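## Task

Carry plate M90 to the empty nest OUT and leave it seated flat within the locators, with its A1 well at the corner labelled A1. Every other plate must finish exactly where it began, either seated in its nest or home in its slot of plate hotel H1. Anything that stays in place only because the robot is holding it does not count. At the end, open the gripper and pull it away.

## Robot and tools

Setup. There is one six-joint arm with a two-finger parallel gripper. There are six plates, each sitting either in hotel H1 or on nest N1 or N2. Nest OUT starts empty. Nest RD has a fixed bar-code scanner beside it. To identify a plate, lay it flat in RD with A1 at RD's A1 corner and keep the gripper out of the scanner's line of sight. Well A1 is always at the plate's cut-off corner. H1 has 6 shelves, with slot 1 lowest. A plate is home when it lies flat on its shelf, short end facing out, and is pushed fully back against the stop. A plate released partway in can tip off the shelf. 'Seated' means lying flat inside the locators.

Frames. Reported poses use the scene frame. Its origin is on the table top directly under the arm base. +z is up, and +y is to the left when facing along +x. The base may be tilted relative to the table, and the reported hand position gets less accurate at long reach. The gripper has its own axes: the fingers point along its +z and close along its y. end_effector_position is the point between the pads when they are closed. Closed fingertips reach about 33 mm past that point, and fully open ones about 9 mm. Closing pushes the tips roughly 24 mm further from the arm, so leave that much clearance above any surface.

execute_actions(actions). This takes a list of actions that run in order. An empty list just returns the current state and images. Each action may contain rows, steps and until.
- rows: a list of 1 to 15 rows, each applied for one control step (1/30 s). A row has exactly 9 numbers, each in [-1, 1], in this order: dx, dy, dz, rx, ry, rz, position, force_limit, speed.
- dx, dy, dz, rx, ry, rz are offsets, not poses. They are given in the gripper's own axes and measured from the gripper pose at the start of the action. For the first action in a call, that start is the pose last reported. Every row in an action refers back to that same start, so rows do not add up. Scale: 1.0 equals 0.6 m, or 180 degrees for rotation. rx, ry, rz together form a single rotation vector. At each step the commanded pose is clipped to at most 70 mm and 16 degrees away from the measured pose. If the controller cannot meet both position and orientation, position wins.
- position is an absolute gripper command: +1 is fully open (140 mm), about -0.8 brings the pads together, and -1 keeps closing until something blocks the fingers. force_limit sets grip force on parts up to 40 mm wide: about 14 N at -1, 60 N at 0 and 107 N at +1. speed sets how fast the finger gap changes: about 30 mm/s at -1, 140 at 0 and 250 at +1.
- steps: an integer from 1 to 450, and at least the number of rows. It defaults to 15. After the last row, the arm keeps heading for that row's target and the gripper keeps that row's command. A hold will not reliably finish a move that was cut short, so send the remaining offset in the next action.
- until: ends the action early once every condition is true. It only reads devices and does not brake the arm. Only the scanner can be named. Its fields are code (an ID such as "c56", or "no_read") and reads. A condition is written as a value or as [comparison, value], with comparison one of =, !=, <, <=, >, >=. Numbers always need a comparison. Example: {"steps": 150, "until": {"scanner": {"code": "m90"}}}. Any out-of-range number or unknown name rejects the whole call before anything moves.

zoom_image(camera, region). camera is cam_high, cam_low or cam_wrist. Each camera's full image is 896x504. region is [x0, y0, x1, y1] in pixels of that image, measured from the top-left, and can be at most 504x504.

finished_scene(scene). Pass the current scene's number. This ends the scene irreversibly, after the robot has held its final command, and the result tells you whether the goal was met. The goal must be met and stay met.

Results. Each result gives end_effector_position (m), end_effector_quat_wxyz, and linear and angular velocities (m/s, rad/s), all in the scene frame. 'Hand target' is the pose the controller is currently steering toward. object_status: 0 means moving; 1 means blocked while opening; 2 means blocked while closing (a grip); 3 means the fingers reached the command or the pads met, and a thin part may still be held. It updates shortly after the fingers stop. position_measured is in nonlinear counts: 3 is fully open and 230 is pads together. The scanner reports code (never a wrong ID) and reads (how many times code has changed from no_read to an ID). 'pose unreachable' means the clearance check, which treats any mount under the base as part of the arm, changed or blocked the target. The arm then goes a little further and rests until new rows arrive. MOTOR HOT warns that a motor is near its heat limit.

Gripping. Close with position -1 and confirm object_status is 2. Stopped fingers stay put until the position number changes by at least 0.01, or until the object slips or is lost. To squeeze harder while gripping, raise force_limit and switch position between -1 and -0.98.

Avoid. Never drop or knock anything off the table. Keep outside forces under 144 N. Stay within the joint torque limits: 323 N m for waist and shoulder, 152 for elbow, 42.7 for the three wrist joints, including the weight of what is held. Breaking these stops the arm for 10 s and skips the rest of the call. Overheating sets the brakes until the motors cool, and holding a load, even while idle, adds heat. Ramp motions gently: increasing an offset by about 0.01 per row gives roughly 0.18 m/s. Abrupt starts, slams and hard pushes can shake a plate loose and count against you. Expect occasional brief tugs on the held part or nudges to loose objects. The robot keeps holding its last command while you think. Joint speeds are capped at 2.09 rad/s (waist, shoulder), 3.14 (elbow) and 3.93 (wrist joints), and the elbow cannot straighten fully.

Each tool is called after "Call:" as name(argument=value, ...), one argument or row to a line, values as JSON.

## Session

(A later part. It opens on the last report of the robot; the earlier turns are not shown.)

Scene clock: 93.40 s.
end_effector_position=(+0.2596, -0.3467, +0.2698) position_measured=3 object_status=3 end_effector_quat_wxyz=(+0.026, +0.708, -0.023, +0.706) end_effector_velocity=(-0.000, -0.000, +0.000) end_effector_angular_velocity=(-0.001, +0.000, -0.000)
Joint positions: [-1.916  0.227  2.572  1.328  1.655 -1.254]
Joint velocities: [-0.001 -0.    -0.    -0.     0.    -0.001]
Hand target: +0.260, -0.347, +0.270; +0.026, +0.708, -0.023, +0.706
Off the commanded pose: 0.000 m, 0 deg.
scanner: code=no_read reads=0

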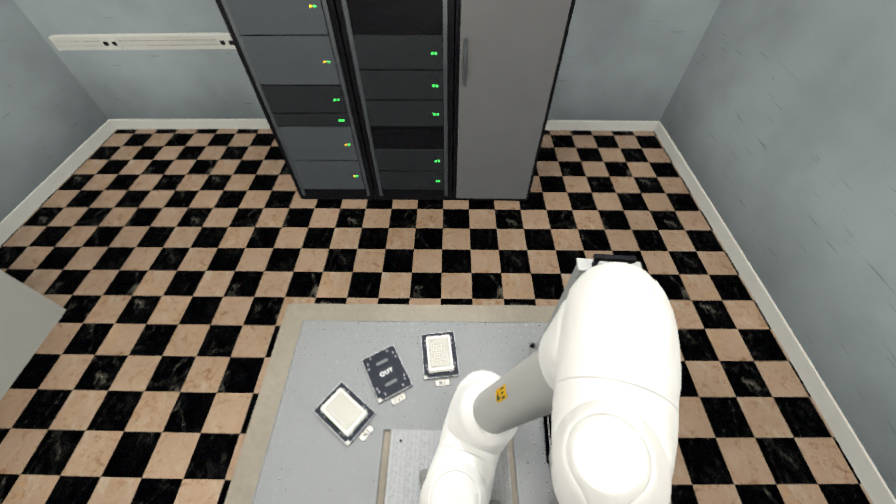

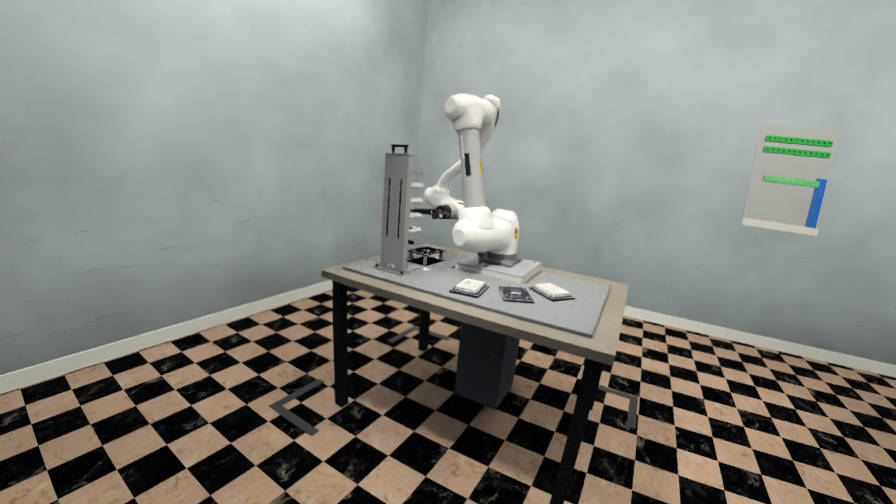

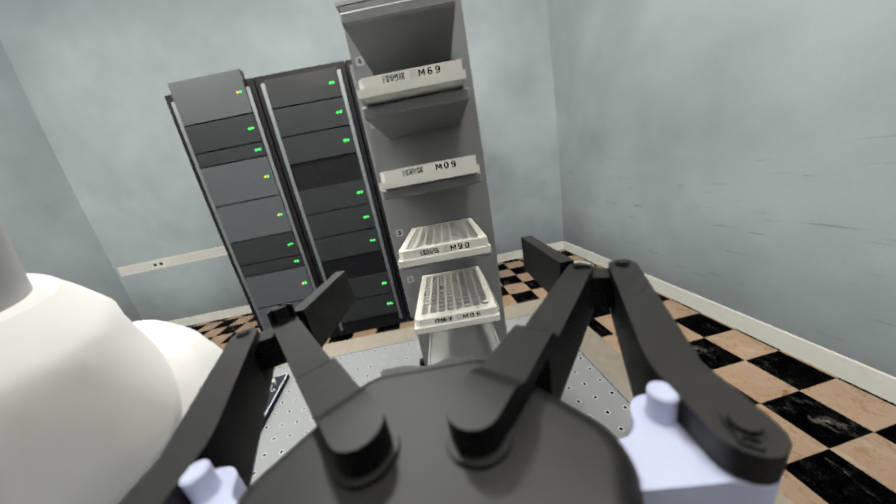

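Call:
execute_actions(
  actions=[
    {"rows":[[0,0.003,0.015,0,0,0,1,0,0],[0,0.006,0.035,0,0,0,1,0,0],[0,0.009,0.06,0,0,0,1,0,0],[0,0.012,0.09,0,0,0,1,0,0],[0,0.012,0.117,0,0,0,1,0,0]],"steps":18},
  ],
)

Call:
zoom_image(
  camera="cam_wrist",
  region=[300, 130, 600, 360],
)

Call:
zoom_image(
  camera="cam_low",
  region=[390, 170, 470, 250],
)

Scene clock: 97.30 s.
end_effector_position=(+0.3290, -0.3589, +0.2696) position_measured=3 object_status=3 end_effector_quat_wxyz=(+0.026, +0.708, -0.023, +0.705) end_effector_velocity=(+0.000, -0.001, -0.000) end_effector_angular_velocity=(-0.000, +0.000, +0.000)
Joint positions: [-1.702  0.231  2.565  1.53   1.584 -1.241]
Joint velocities: [ 0.001  0.001 -0.001  0.    -0.    -0.   ]
Hand target: +0.329, -0.359, +0.270; +0.026, +0.708, -0.023, +0.705
Off the commanded pose: 0.000 m, 0 deg.
scanner: code=no_read reads=0

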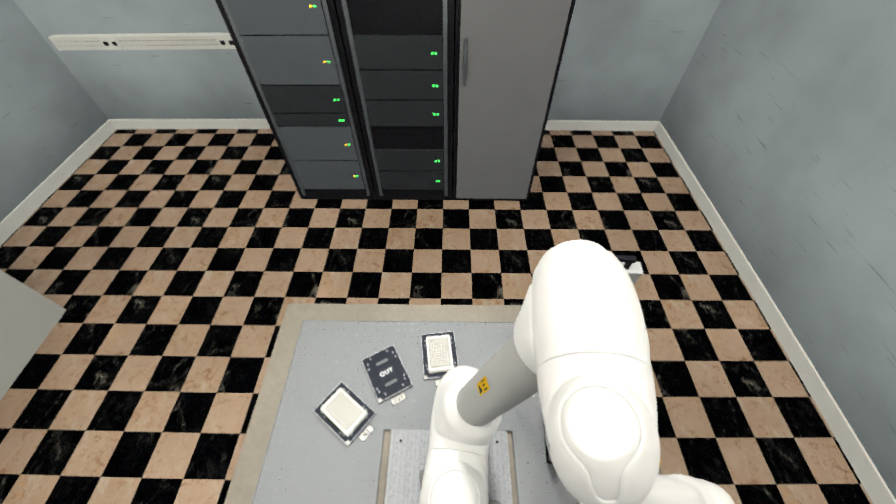

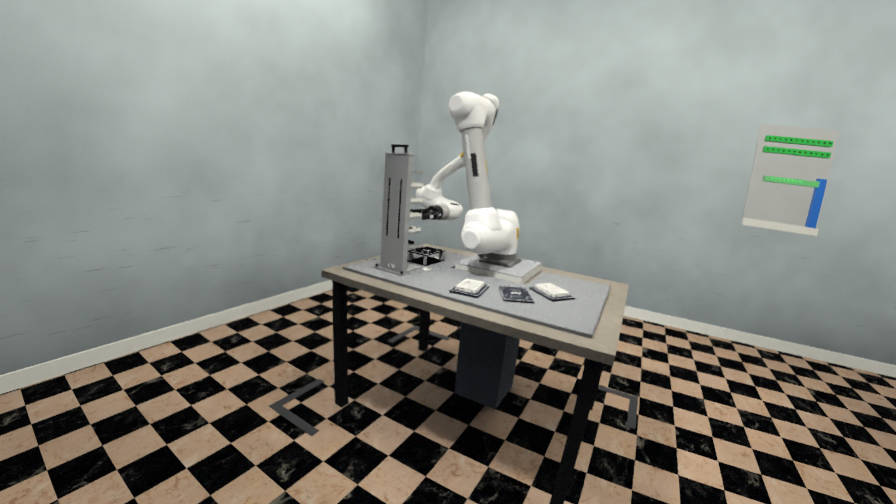

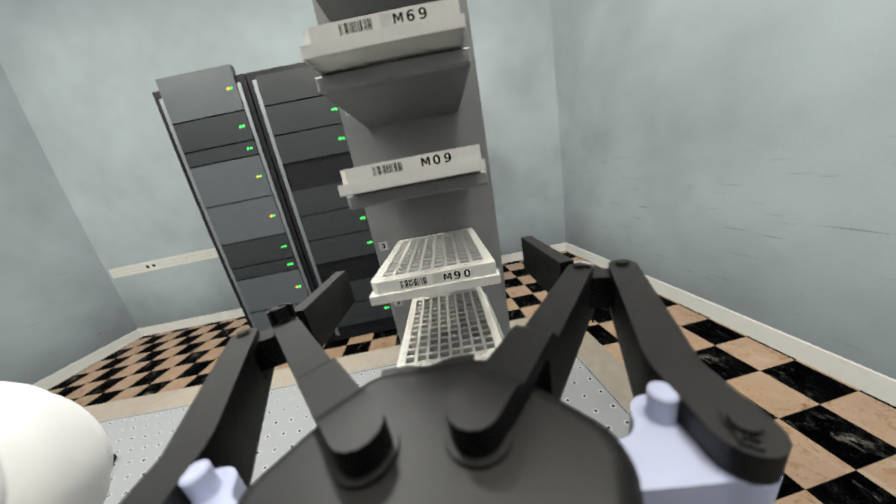

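Region (300, 130, 600, 360) of cam_wrist's 896x504 image, scaled by 1.680, with more detail than that image has; it fills the top 386 rows of this view, and the rest is white.

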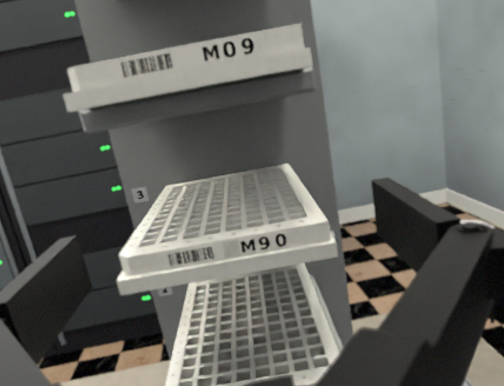

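Region (390, 170, 470, 250) of cam_low's 896x504 image, scaled by 6.300, with more detail than that image has.

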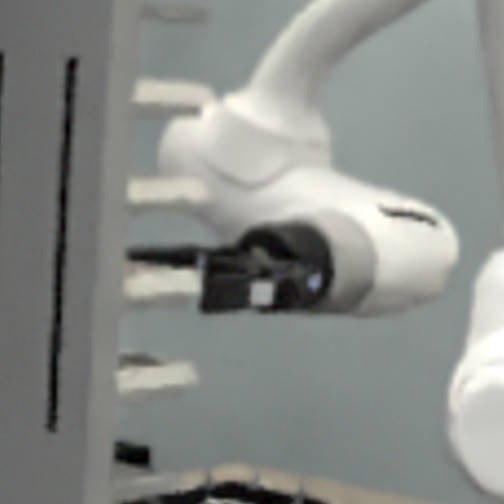

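Call:
execute_actions(
  actions=[
    {"rows":[[0.008,0,0.005,0,-0.02,0,1,0,0],[0.016,0,0.012,0,-0.045,0,1,0,0],[0.024,0,0.02,0,-0.07,0,1,0,0],[0.03,0,0.03,0,-0.1,0,1,0,0],[0.034,0,0.04,0,-0.12,0,1,0,0],[0.034,0,0.05,0,-0.139,0,1,0,0]],"steps":22},
    {"rows":[[0,0,0,0,0,0,0.55,0,0]],"steps":12},
  ],
)

Call:
zoom_image(
  camera="cam_wrist",
  region=[280, 130, 600, 380],
)

Call:
zoom_image(
  camera="cam_low",
  region=[390, 170, 470, 250],
)

Scene clock: 117.60 s.
end_effector_position=(+0.3587, -0.3612, +0.2896) position_measured=59 object_status=0 end_effector_quat_wxyz=(+0.020, +0.844, -0.029, +0.535) end_effector_velocity=(+0.000, -0.000, +0.000) end_effector_angular_velocity=(-0.001, -0.001, -0.000)
Joint positions: [-1.519 -0.12   2.432  1.327  1.176 -0.676]
Joint velocities: [ 0.    -0.    -0.     0.001 -0.    -0.001]
Hand target: +0.359, -0.361, +0.290; +0.020, +0.844, -0.029, +0.535
Off the commanded pose: 0.000 m, 0 deg.
scanner: code=no_read reads=0

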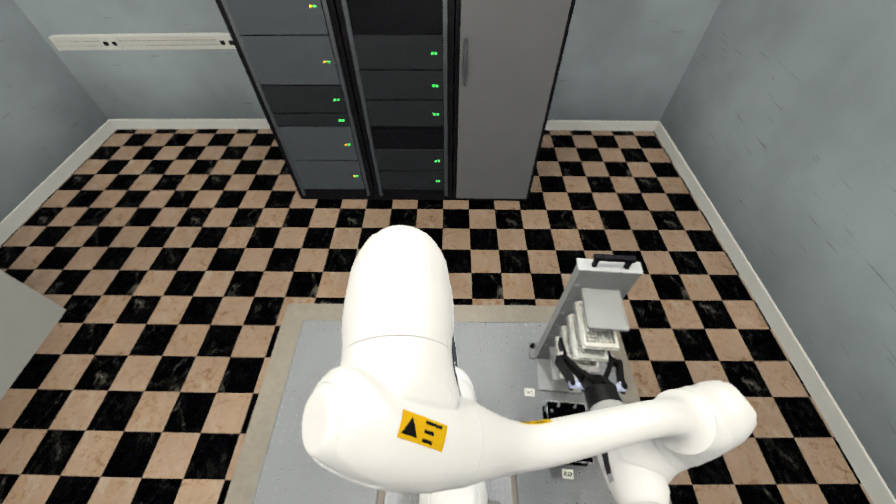

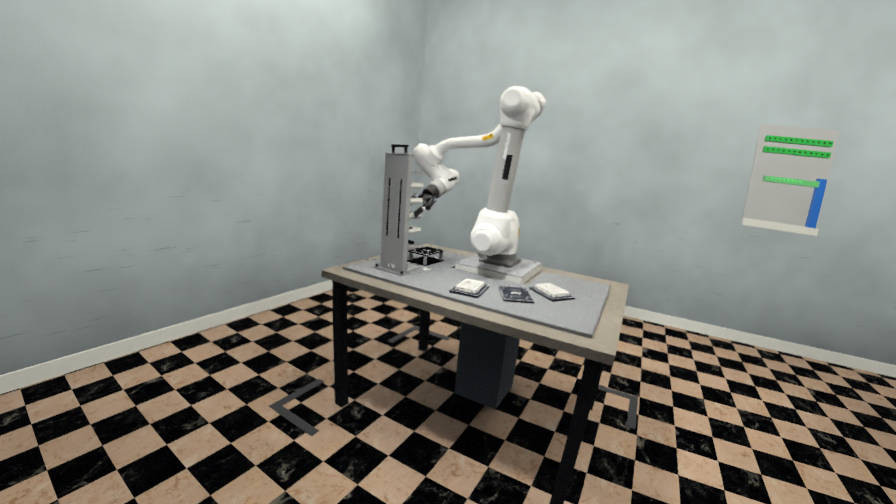

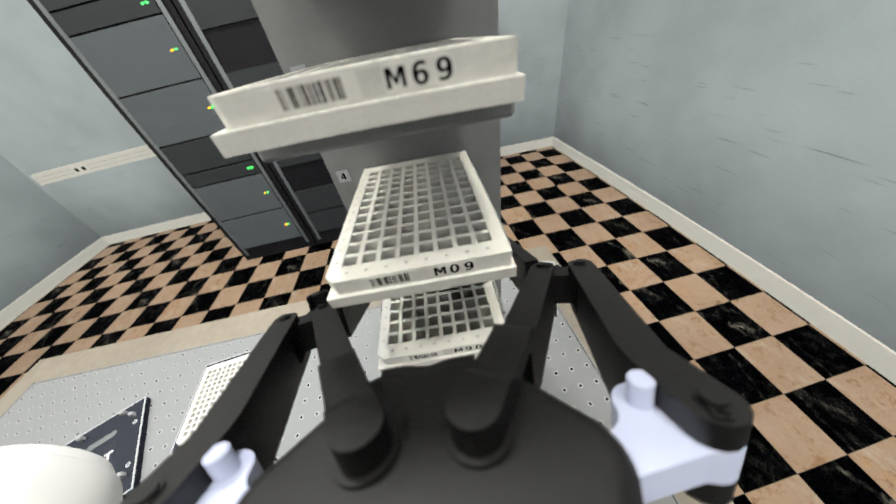

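Region (280, 130, 600, 380) of cam_wrist's 896x504 image, scaled by 1.575, with more detail than that image has; it fills the top 394 rows of this view, and the rest is white.

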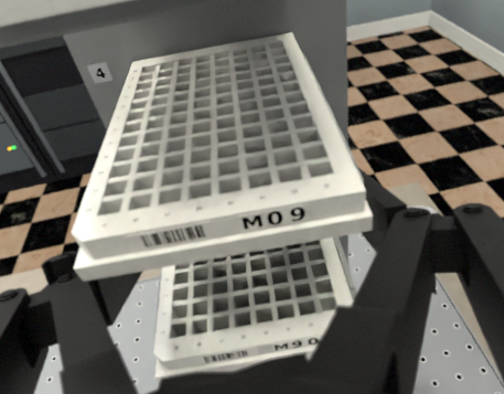

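Region (390, 170, 470, 250) of cam_low's 896x504 image, scaled by 6.300, with more detail than that image has.

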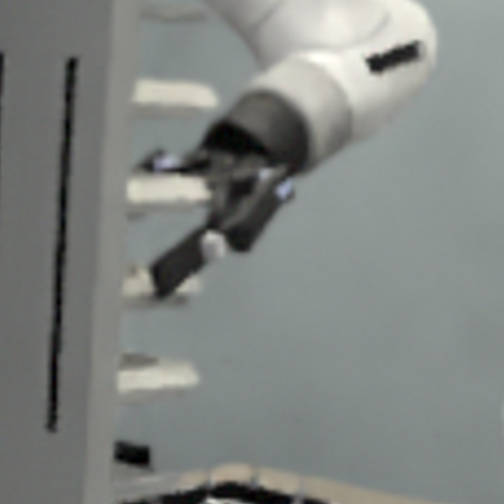

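Call:
execute_actions(
  actions=[
    {"rows":[[0,0,0,0,0.015,0,0.42,0,-0.5],[0,0,0,0,0.035,0,0.42,0,-0.5],[0,0,0,0,0.0556,0,0.42,0,-0.5]],"steps":15},
  ],
)

Call:
zoom_image(
  camera="cam_wrist",
  region=[280, 180, 600, 400],
)

Call:
zoom_image(
  camera="cam_low",
  region=[400, 190, 450, 240],
)

Scene clock: 126.63 s.
end_effector_position=(+0.3587, -0.3611, +0.2897) position_measured=76 object_status=3 end_effector_quat_wxyz=(+0.023, +0.794, -0.027, +0.607) end_effector_velocity=(+0.001, +0.000, -0.000) end_effector_angular_velocity=(+0.002, -0.002, +0.001)
Joint positions: [-1.578 -0.024  2.49   1.469  1.313 -0.886]
Joint velocities: [ 0.002  0.002  0.     0.002  0.001 -0.001]
Hand target: +0.359, -0.361, +0.290; +0.023, +0.794, -0.027, +0.607
Off the commanded pose: 0.000 m, 0 deg.
scanner: code=no_read reads=0

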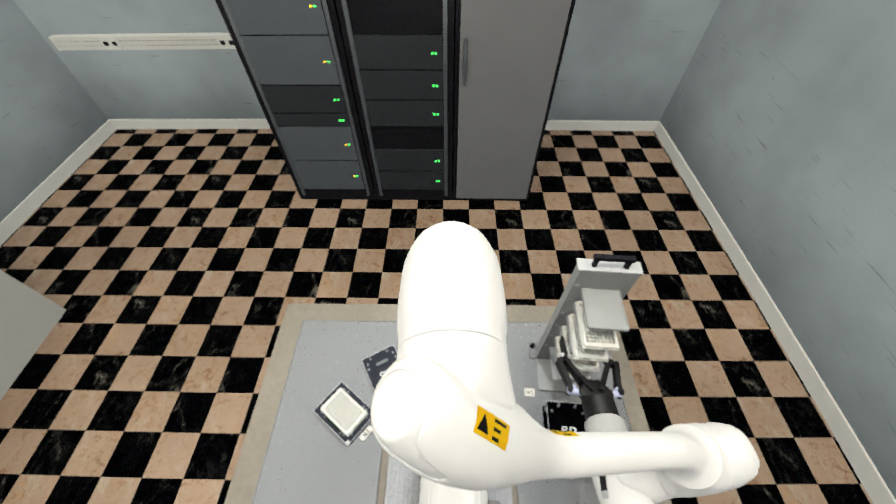

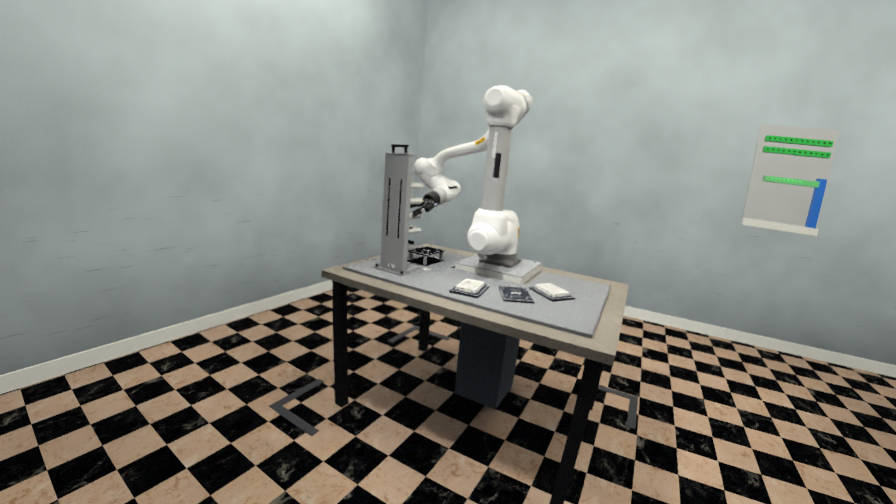

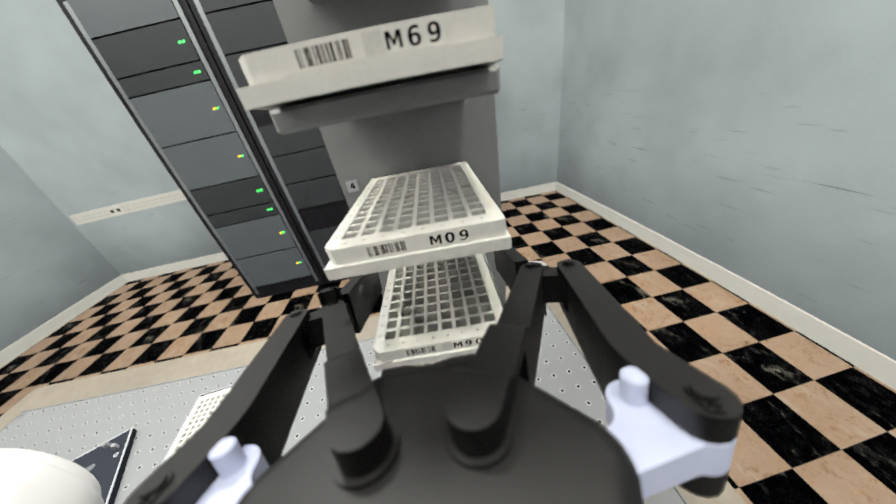

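Region (280, 180, 600, 400) of cam_wrist's 896x504 image, scaled by 1.575, with more detail than that image has; it fills the top 346 rows of this view, and the rest is white.

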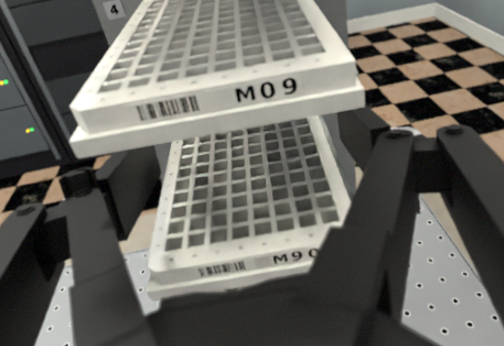

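Region (400, 190, 450, 240) of cam_low's 896x504 image, scaled by 10.080, with more detail than that image has.

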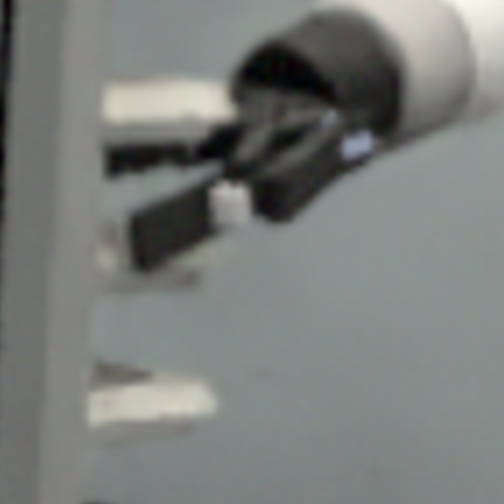

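Call:
execute_actions(
  actions=[
    {"rows":[[0,0,0,0,0,0,-1,0,-0.7]],"steps":20},
  ],
)

Call:
zoom_image(
  camera="cam_wrist",
  region=[280, 180, 600, 400],
)

Call:
zoom_image(
  camera="cam_low",
  region=[400, 190, 450, 240],
)

Scene clock: 130.50 s.
end_effector_position=(+0.3587, -0.3611, +0.2897) position_measured=109 object_status=2 end_effector_quat_wxyz=(+0.023, +0.794, -0.027, +0.607) end_effector_velocity=(-0.000, +0.000, -0.000) end_effector_angular_velocity=(+0.001, +0.000, +0.000)
Joint positions: [-1.578 -0.024  2.49   1.469  1.313 -0.886]
Joint velocities: [-0.     0.     0.    -0.001  0.     0.001]
Hand target: +0.359, -0.361, +0.290; +0.023, +0.794, -0.027, +0.607
Off the commanded pose: 0.000 m, 0 deg.
scanner: code=no_read reads=0

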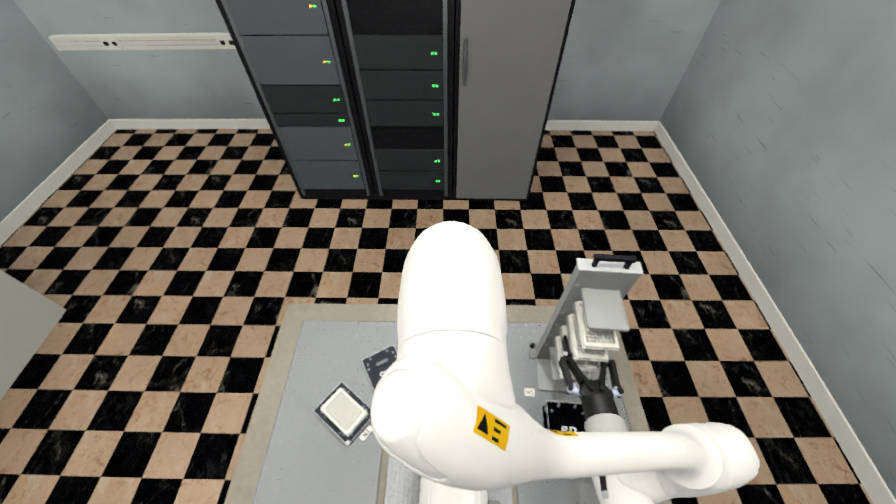

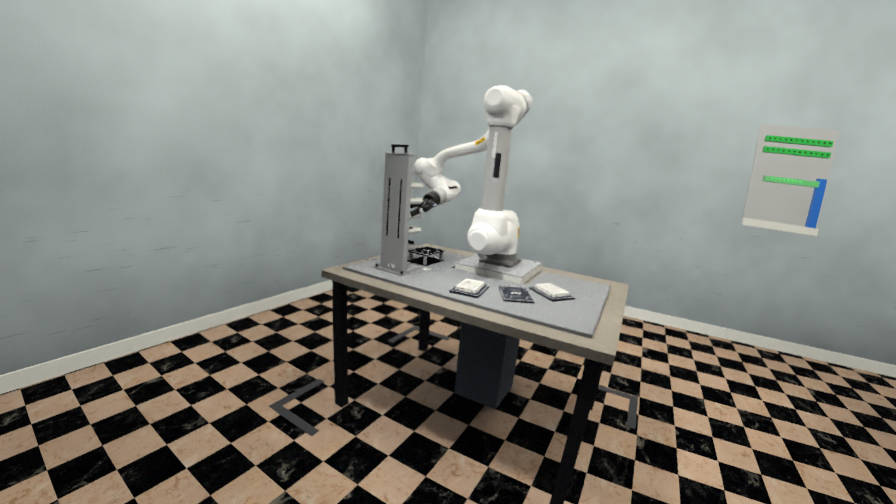

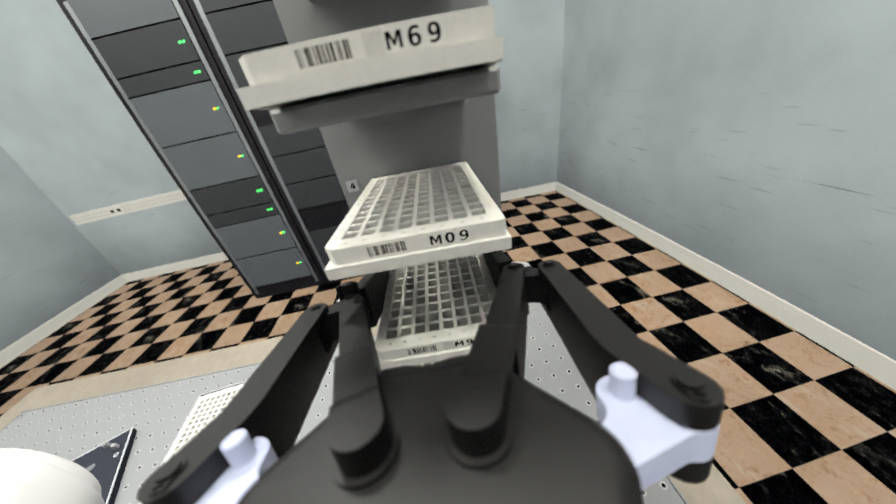

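Region (280, 180, 600, 400) of cam_wrist's 896x504 image, scaled by 1.575, with more detail than that image has; it fills the top 346 rows of this view, and the rest is white.

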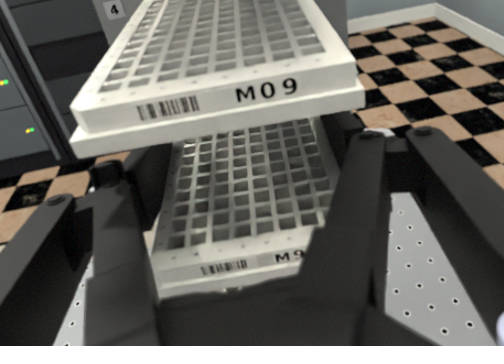

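Region (400, 190, 450, 240) of cam_low's 896x504 image, scaled by 10.080, with more detail than that image has.

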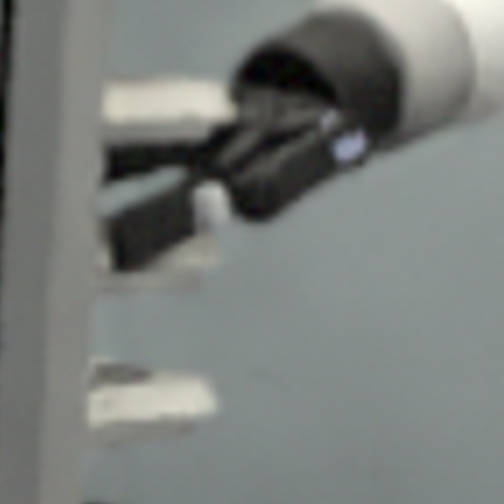

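Call:
execute_actions(
  actions=[
    {"rows":[[0.002,0,-0.0005,0,0,0,-1,0,-0.7],[0.004,0,-0.001,0,0,0,-1,0,-0.7],[0.0064,0,-0.0017,0,0,0,-1,0,-0.7]],"steps":8},
    {"rows":[[-0.001,0,-0.004,0,0,0,-1,0,-0.7],[-0.003,0,-0.011,0,0,0,-1,0,-0.7],[-0.006,0,-0.022,0,0,0,-1,0,-0.7],[-0.01,0,-0.037,0,0,0,-1,0,-0.7],[-0.015,0,-0.056,0,0,0,-1,0,-0.7],[-0.021,0,-0.078,0,0,0,-1,0,-0.7],[-0.027,0,-0.101,0,0,0,-1,0,-0.7],[-0.034,0,-0.127,0,0,0,-1,0,-0.7],[-0.041,0,-0.153,0,0,0,-1,0,-0.7],[-0.048,0,-0.179,0,0,0,-1,0,-0.7],[-0.054,0,-0.201,0,0,0,-1,0,-0.7],[-0.059,0,-0.22,0,0,0,-1,0,-0.7],[-0.064,0,-0.239,0,0,0,-1,0,-0.7],[-0.067,0,-0.25,0,0,0,-1,0,-0.7],[-0.069,0,-0.2576,0,0,0,-1,0,-0.7]],"steps":28},
  ],
)

Call:
zoom_image(
  camera="cam_low",
  region=[395, 180, 485, 275],
)

Scene clock: 141.27 s.
end_effector_position=(+0.1994, -0.3498, +0.2941) position_measured=109 object_status=2 end_effector_quat_wxyz=(+0.023, +0.794, -0.027, +0.607) end_effector_velocity=(-0.000, +0.000, -0.000) end_effector_angular_velocity=(+0.001, -0.001, -0.000)
Joint positions: [-2.048 -0.019  2.473  1.109  1.599 -0.957]
Joint velocities: [-0.     0.001  0.    -0.     0.     0.001]
Hand target: +0.199, -0.350, +0.294; +0.023, +0.794, -0.027, +0.607
Off the commanded pose: 0.000 m, 0 deg.
scanner: code=no_read reads=0

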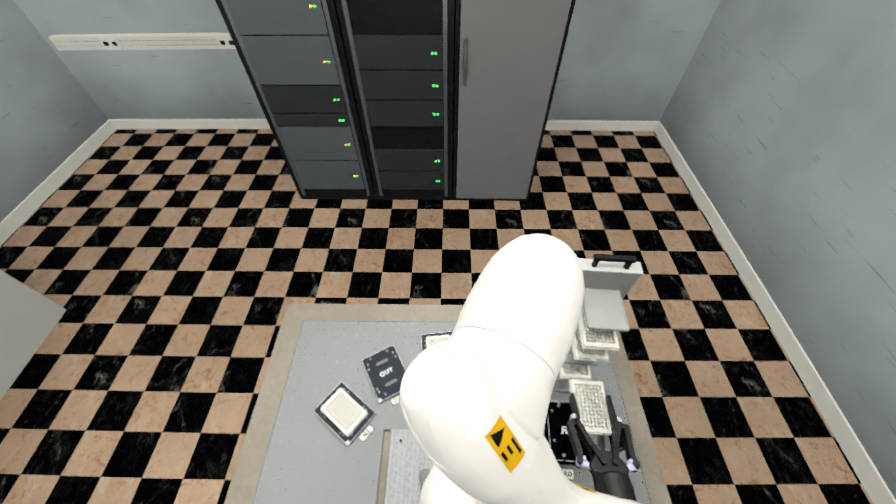

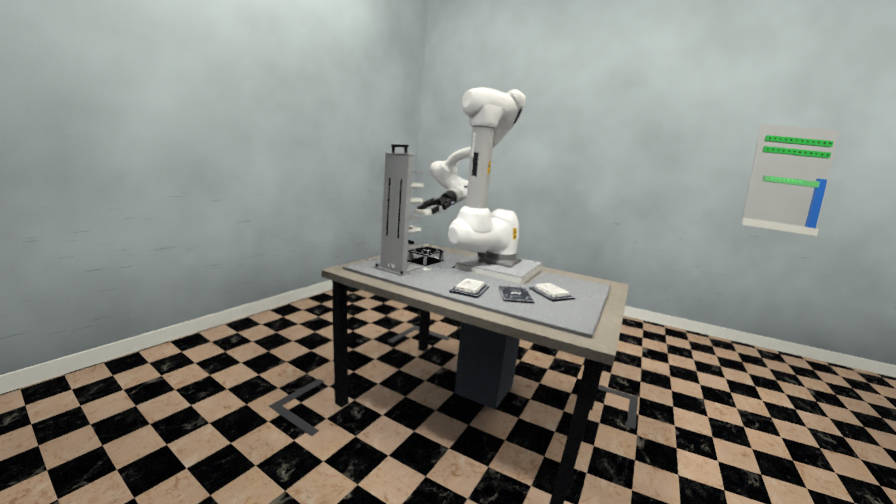

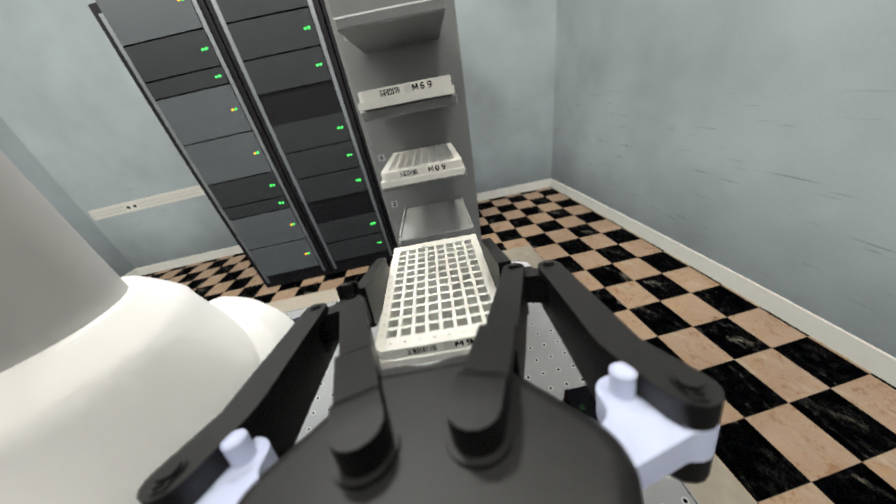

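Region (395, 180, 485, 275) of cam_low's 896x504 image, scaled by 5.305, with more detail than that image has; it fills the left 477 columns of this view, and the rest is white.

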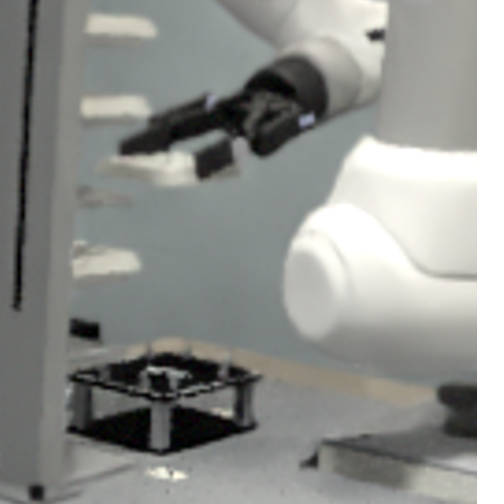

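Call:
execute_actions(
  actions=[
    {"rows":[[-0.004,0,0.001,0,0,0,-1,0,-0.7],[-0.011,-0.001,0.003,0,0,0,-1,0,-0.7],[-0.022,-0.002,0.006,0,0,0,-1,0,-0.7],[-0.037,-0.003,0.01,0,0,0,-1,0,-0.7],[-0.056,-0.004,0.015,0,0,0,-1,0,-0.7],[-0.078,-0.005,0.021,0,0,0,-1,0,-0.7],[-0.101,-0.006,0.027,0,0,0,-1,0,-0.7],[-0.127,-0.008,0.034,0,0,0,-1,0,-0.7],[-0.153,-0.01,0.041,0,0,0,-1,0,-0.7],[-0.179,-0.012,0.048,0,0,0,-1,0,-0.7],[-0.201,-0.013,0.054,0,0,0,-1,0,-0.7],[-0.22,-0.014,0.059,0,0,0,-1,0,-0.7],[-0.239,-0.015,0.064,0,0,0,-1,0,-0.7],[-0.25,-0.015,0.067,0,0,0,-1,0,-0.7],[-0.2576,-0.015,0.069,0,0,0,-1,0,-0.7]],"steps":28},
  ],
)

Call:
zoom_image(
  camera="cam_low",
  region=[395, 210, 465, 275],
)

Call:
zoom_image(
  camera="cam_high",
  region=[520, 370, 650, 500],
)

Scene clock: 149.83 s.
end_effector_position=(+0.1995, -0.3414, +0.1344) position_measured=109 object_status=2 end_effector_quat_wxyz=(+0.023, +0.794, -0.027, +0.607) end_effector_velocity=(-0.000, +0.000, -0.000) end_effector_angular_velocity=(+0.000, -0.000, +0.001)
Joint positions: [-2.056  0.377  2.569  1.138  1.386 -1.403]
Joint velocities: [ 0.     0.002 -0.    -0.001 -0.    -0.001]
Hand target: +0.200, -0.341, +0.134; +0.023, +0.794, -0.027, +0.607
Off the commanded pose: 0.000 m, 0 deg.
scanner: code=no_read reads=0

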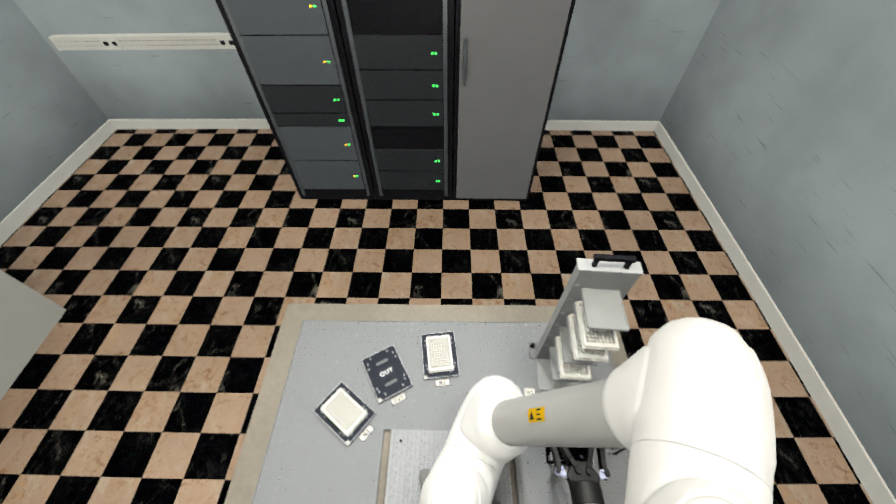

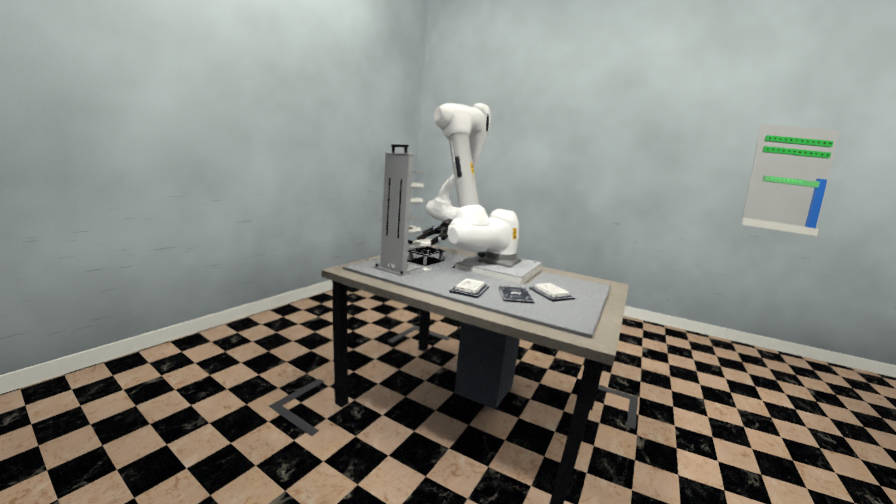

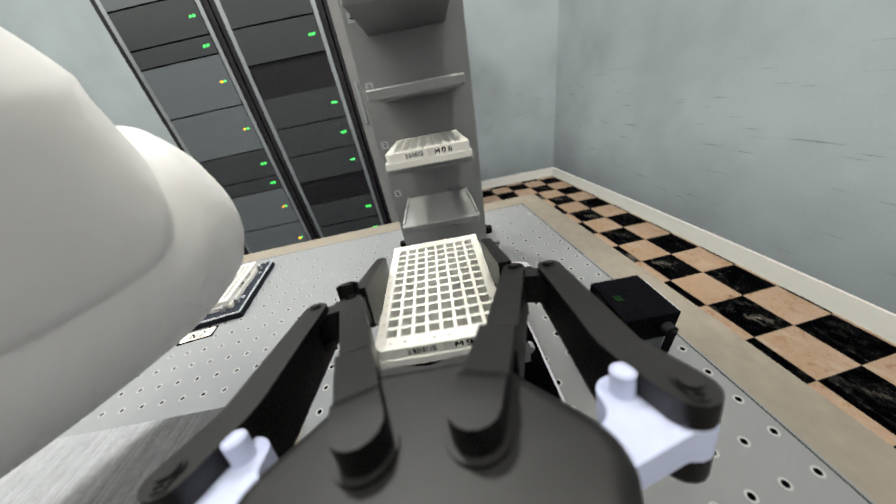

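Region (395, 210, 465, 275) of cam_low's 896x504 image, scaled by 7.200, with more detail than that image has; it fills the top 468 rows of this view, and the rest is white.

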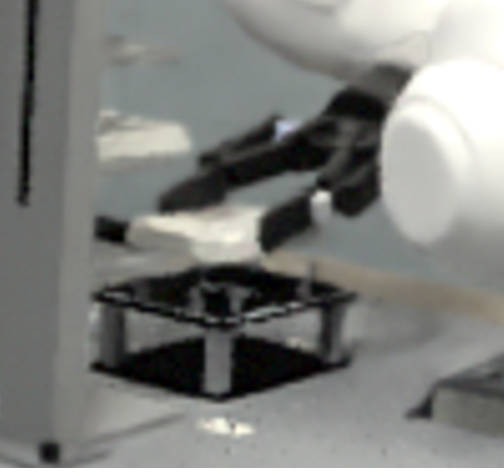

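Region (520, 370, 650, 500) of cam_high's 896x504 image, scaled by 3.877, with more detail than that image has.

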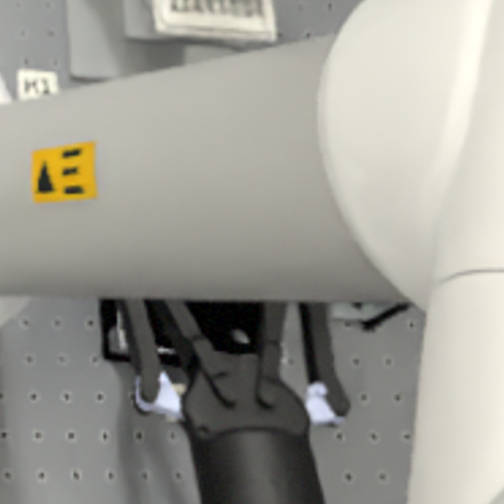

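Call:
execute_actions(
  actions=[
    {"rows":[[-0.004,0.002,0.001,0,0,0,-1,0,-0.7],[-0.011,0.005,0.003,0,0,0,-1,0,-0.7],[-0.019,0.008,0.005,0,0,0,-1,0,-0.7],[-0.027,0.011,0.007,0,0,0,-1,0,-0.7],[-0.033,0.014,0.009,0,0,0,-1,0,-0.7],[-0.037,0.015,0.01,0,0,0,-1,0,-0.7]],"steps":15},
  ],
)

Call:
zoom_image(
  camera="cam_low",
  region=[400, 225, 455, 275],
)

Call:
zoom_image(
  camera="cam_wrist",
  region=[290, 200, 600, 430],
)

Scene clock: 155.77 s.
end_effector_position=(+0.1988, -0.3504, +0.1115) position_measured=109 object_status=2 end_effector_quat_wxyz=(+0.023, +0.794, -0.027, +0.607) end_effector_velocity=(+0.000, +0.000, -0.000) end_effector_angular_velocity=(+0.000, -0.000, -0.000)
Joint positions: [-2.045  0.448  2.555  1.158  1.361 -1.455]
Joint velocities: [ 0.     0.001  0.     0.001 -0.    -0.001]
Hand target: +0.199, -0.350, +0.111; +0.023, +0.794, -0.027, +0.607
Off the commanded pose: 0.000 m, 0 deg.
scanner: code=no_read reads=0

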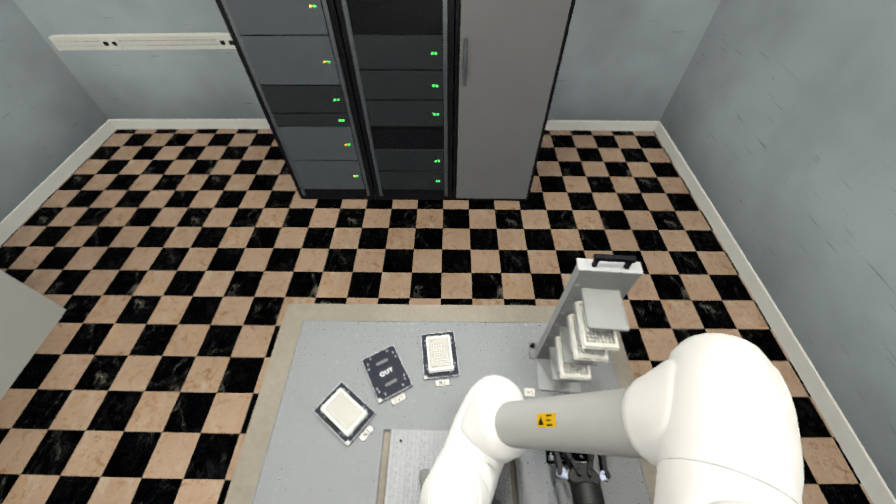

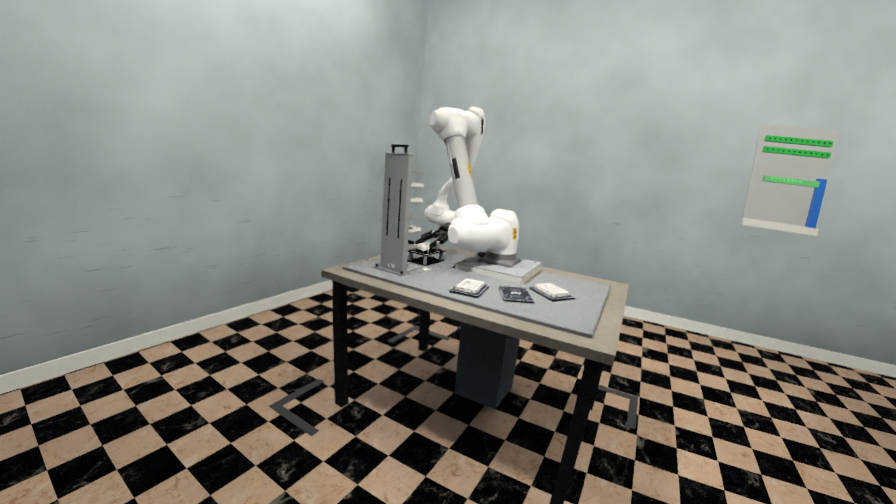

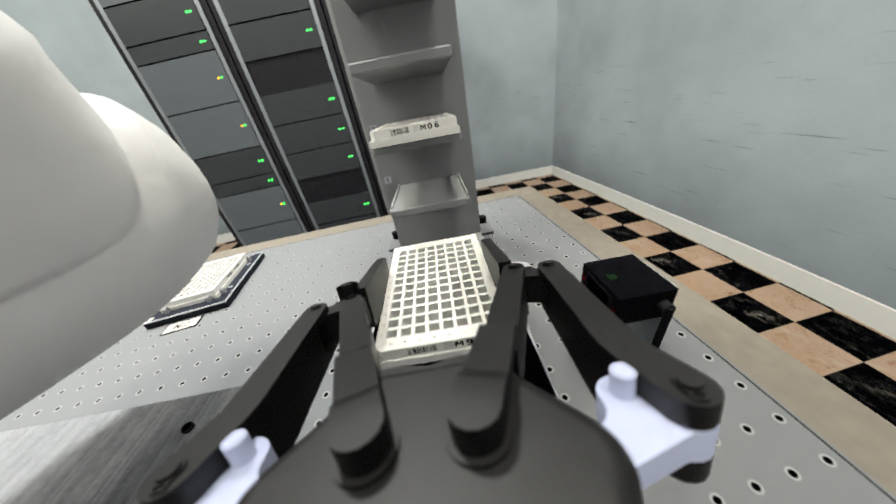

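Region (400, 225, 455, 275) of cam_low's 896x504 image, scaled by 9.164, with more detail than that image has; it fills the top 458 rows of this view, and the rest is white.

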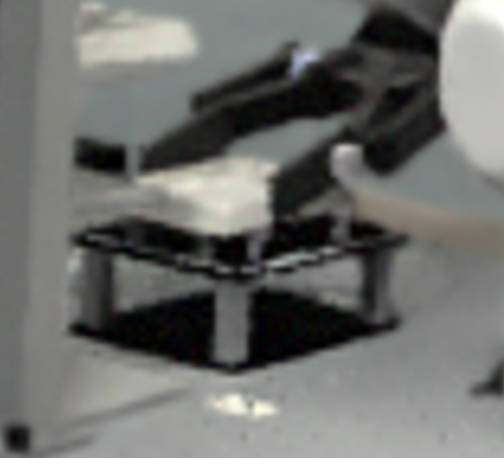

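Region (290, 200, 600, 430) of cam_wrist's 896x504 image, scaled by 1.626, with more detail than that image has; it fills the top 374 rows of this view, and the rest is white.

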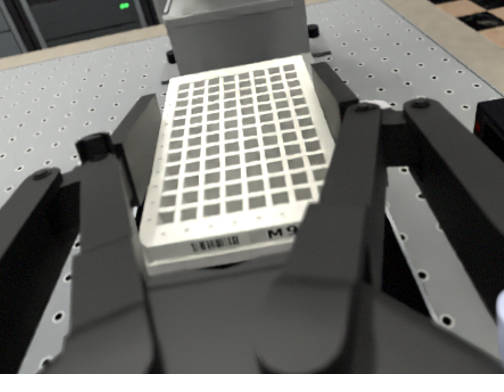

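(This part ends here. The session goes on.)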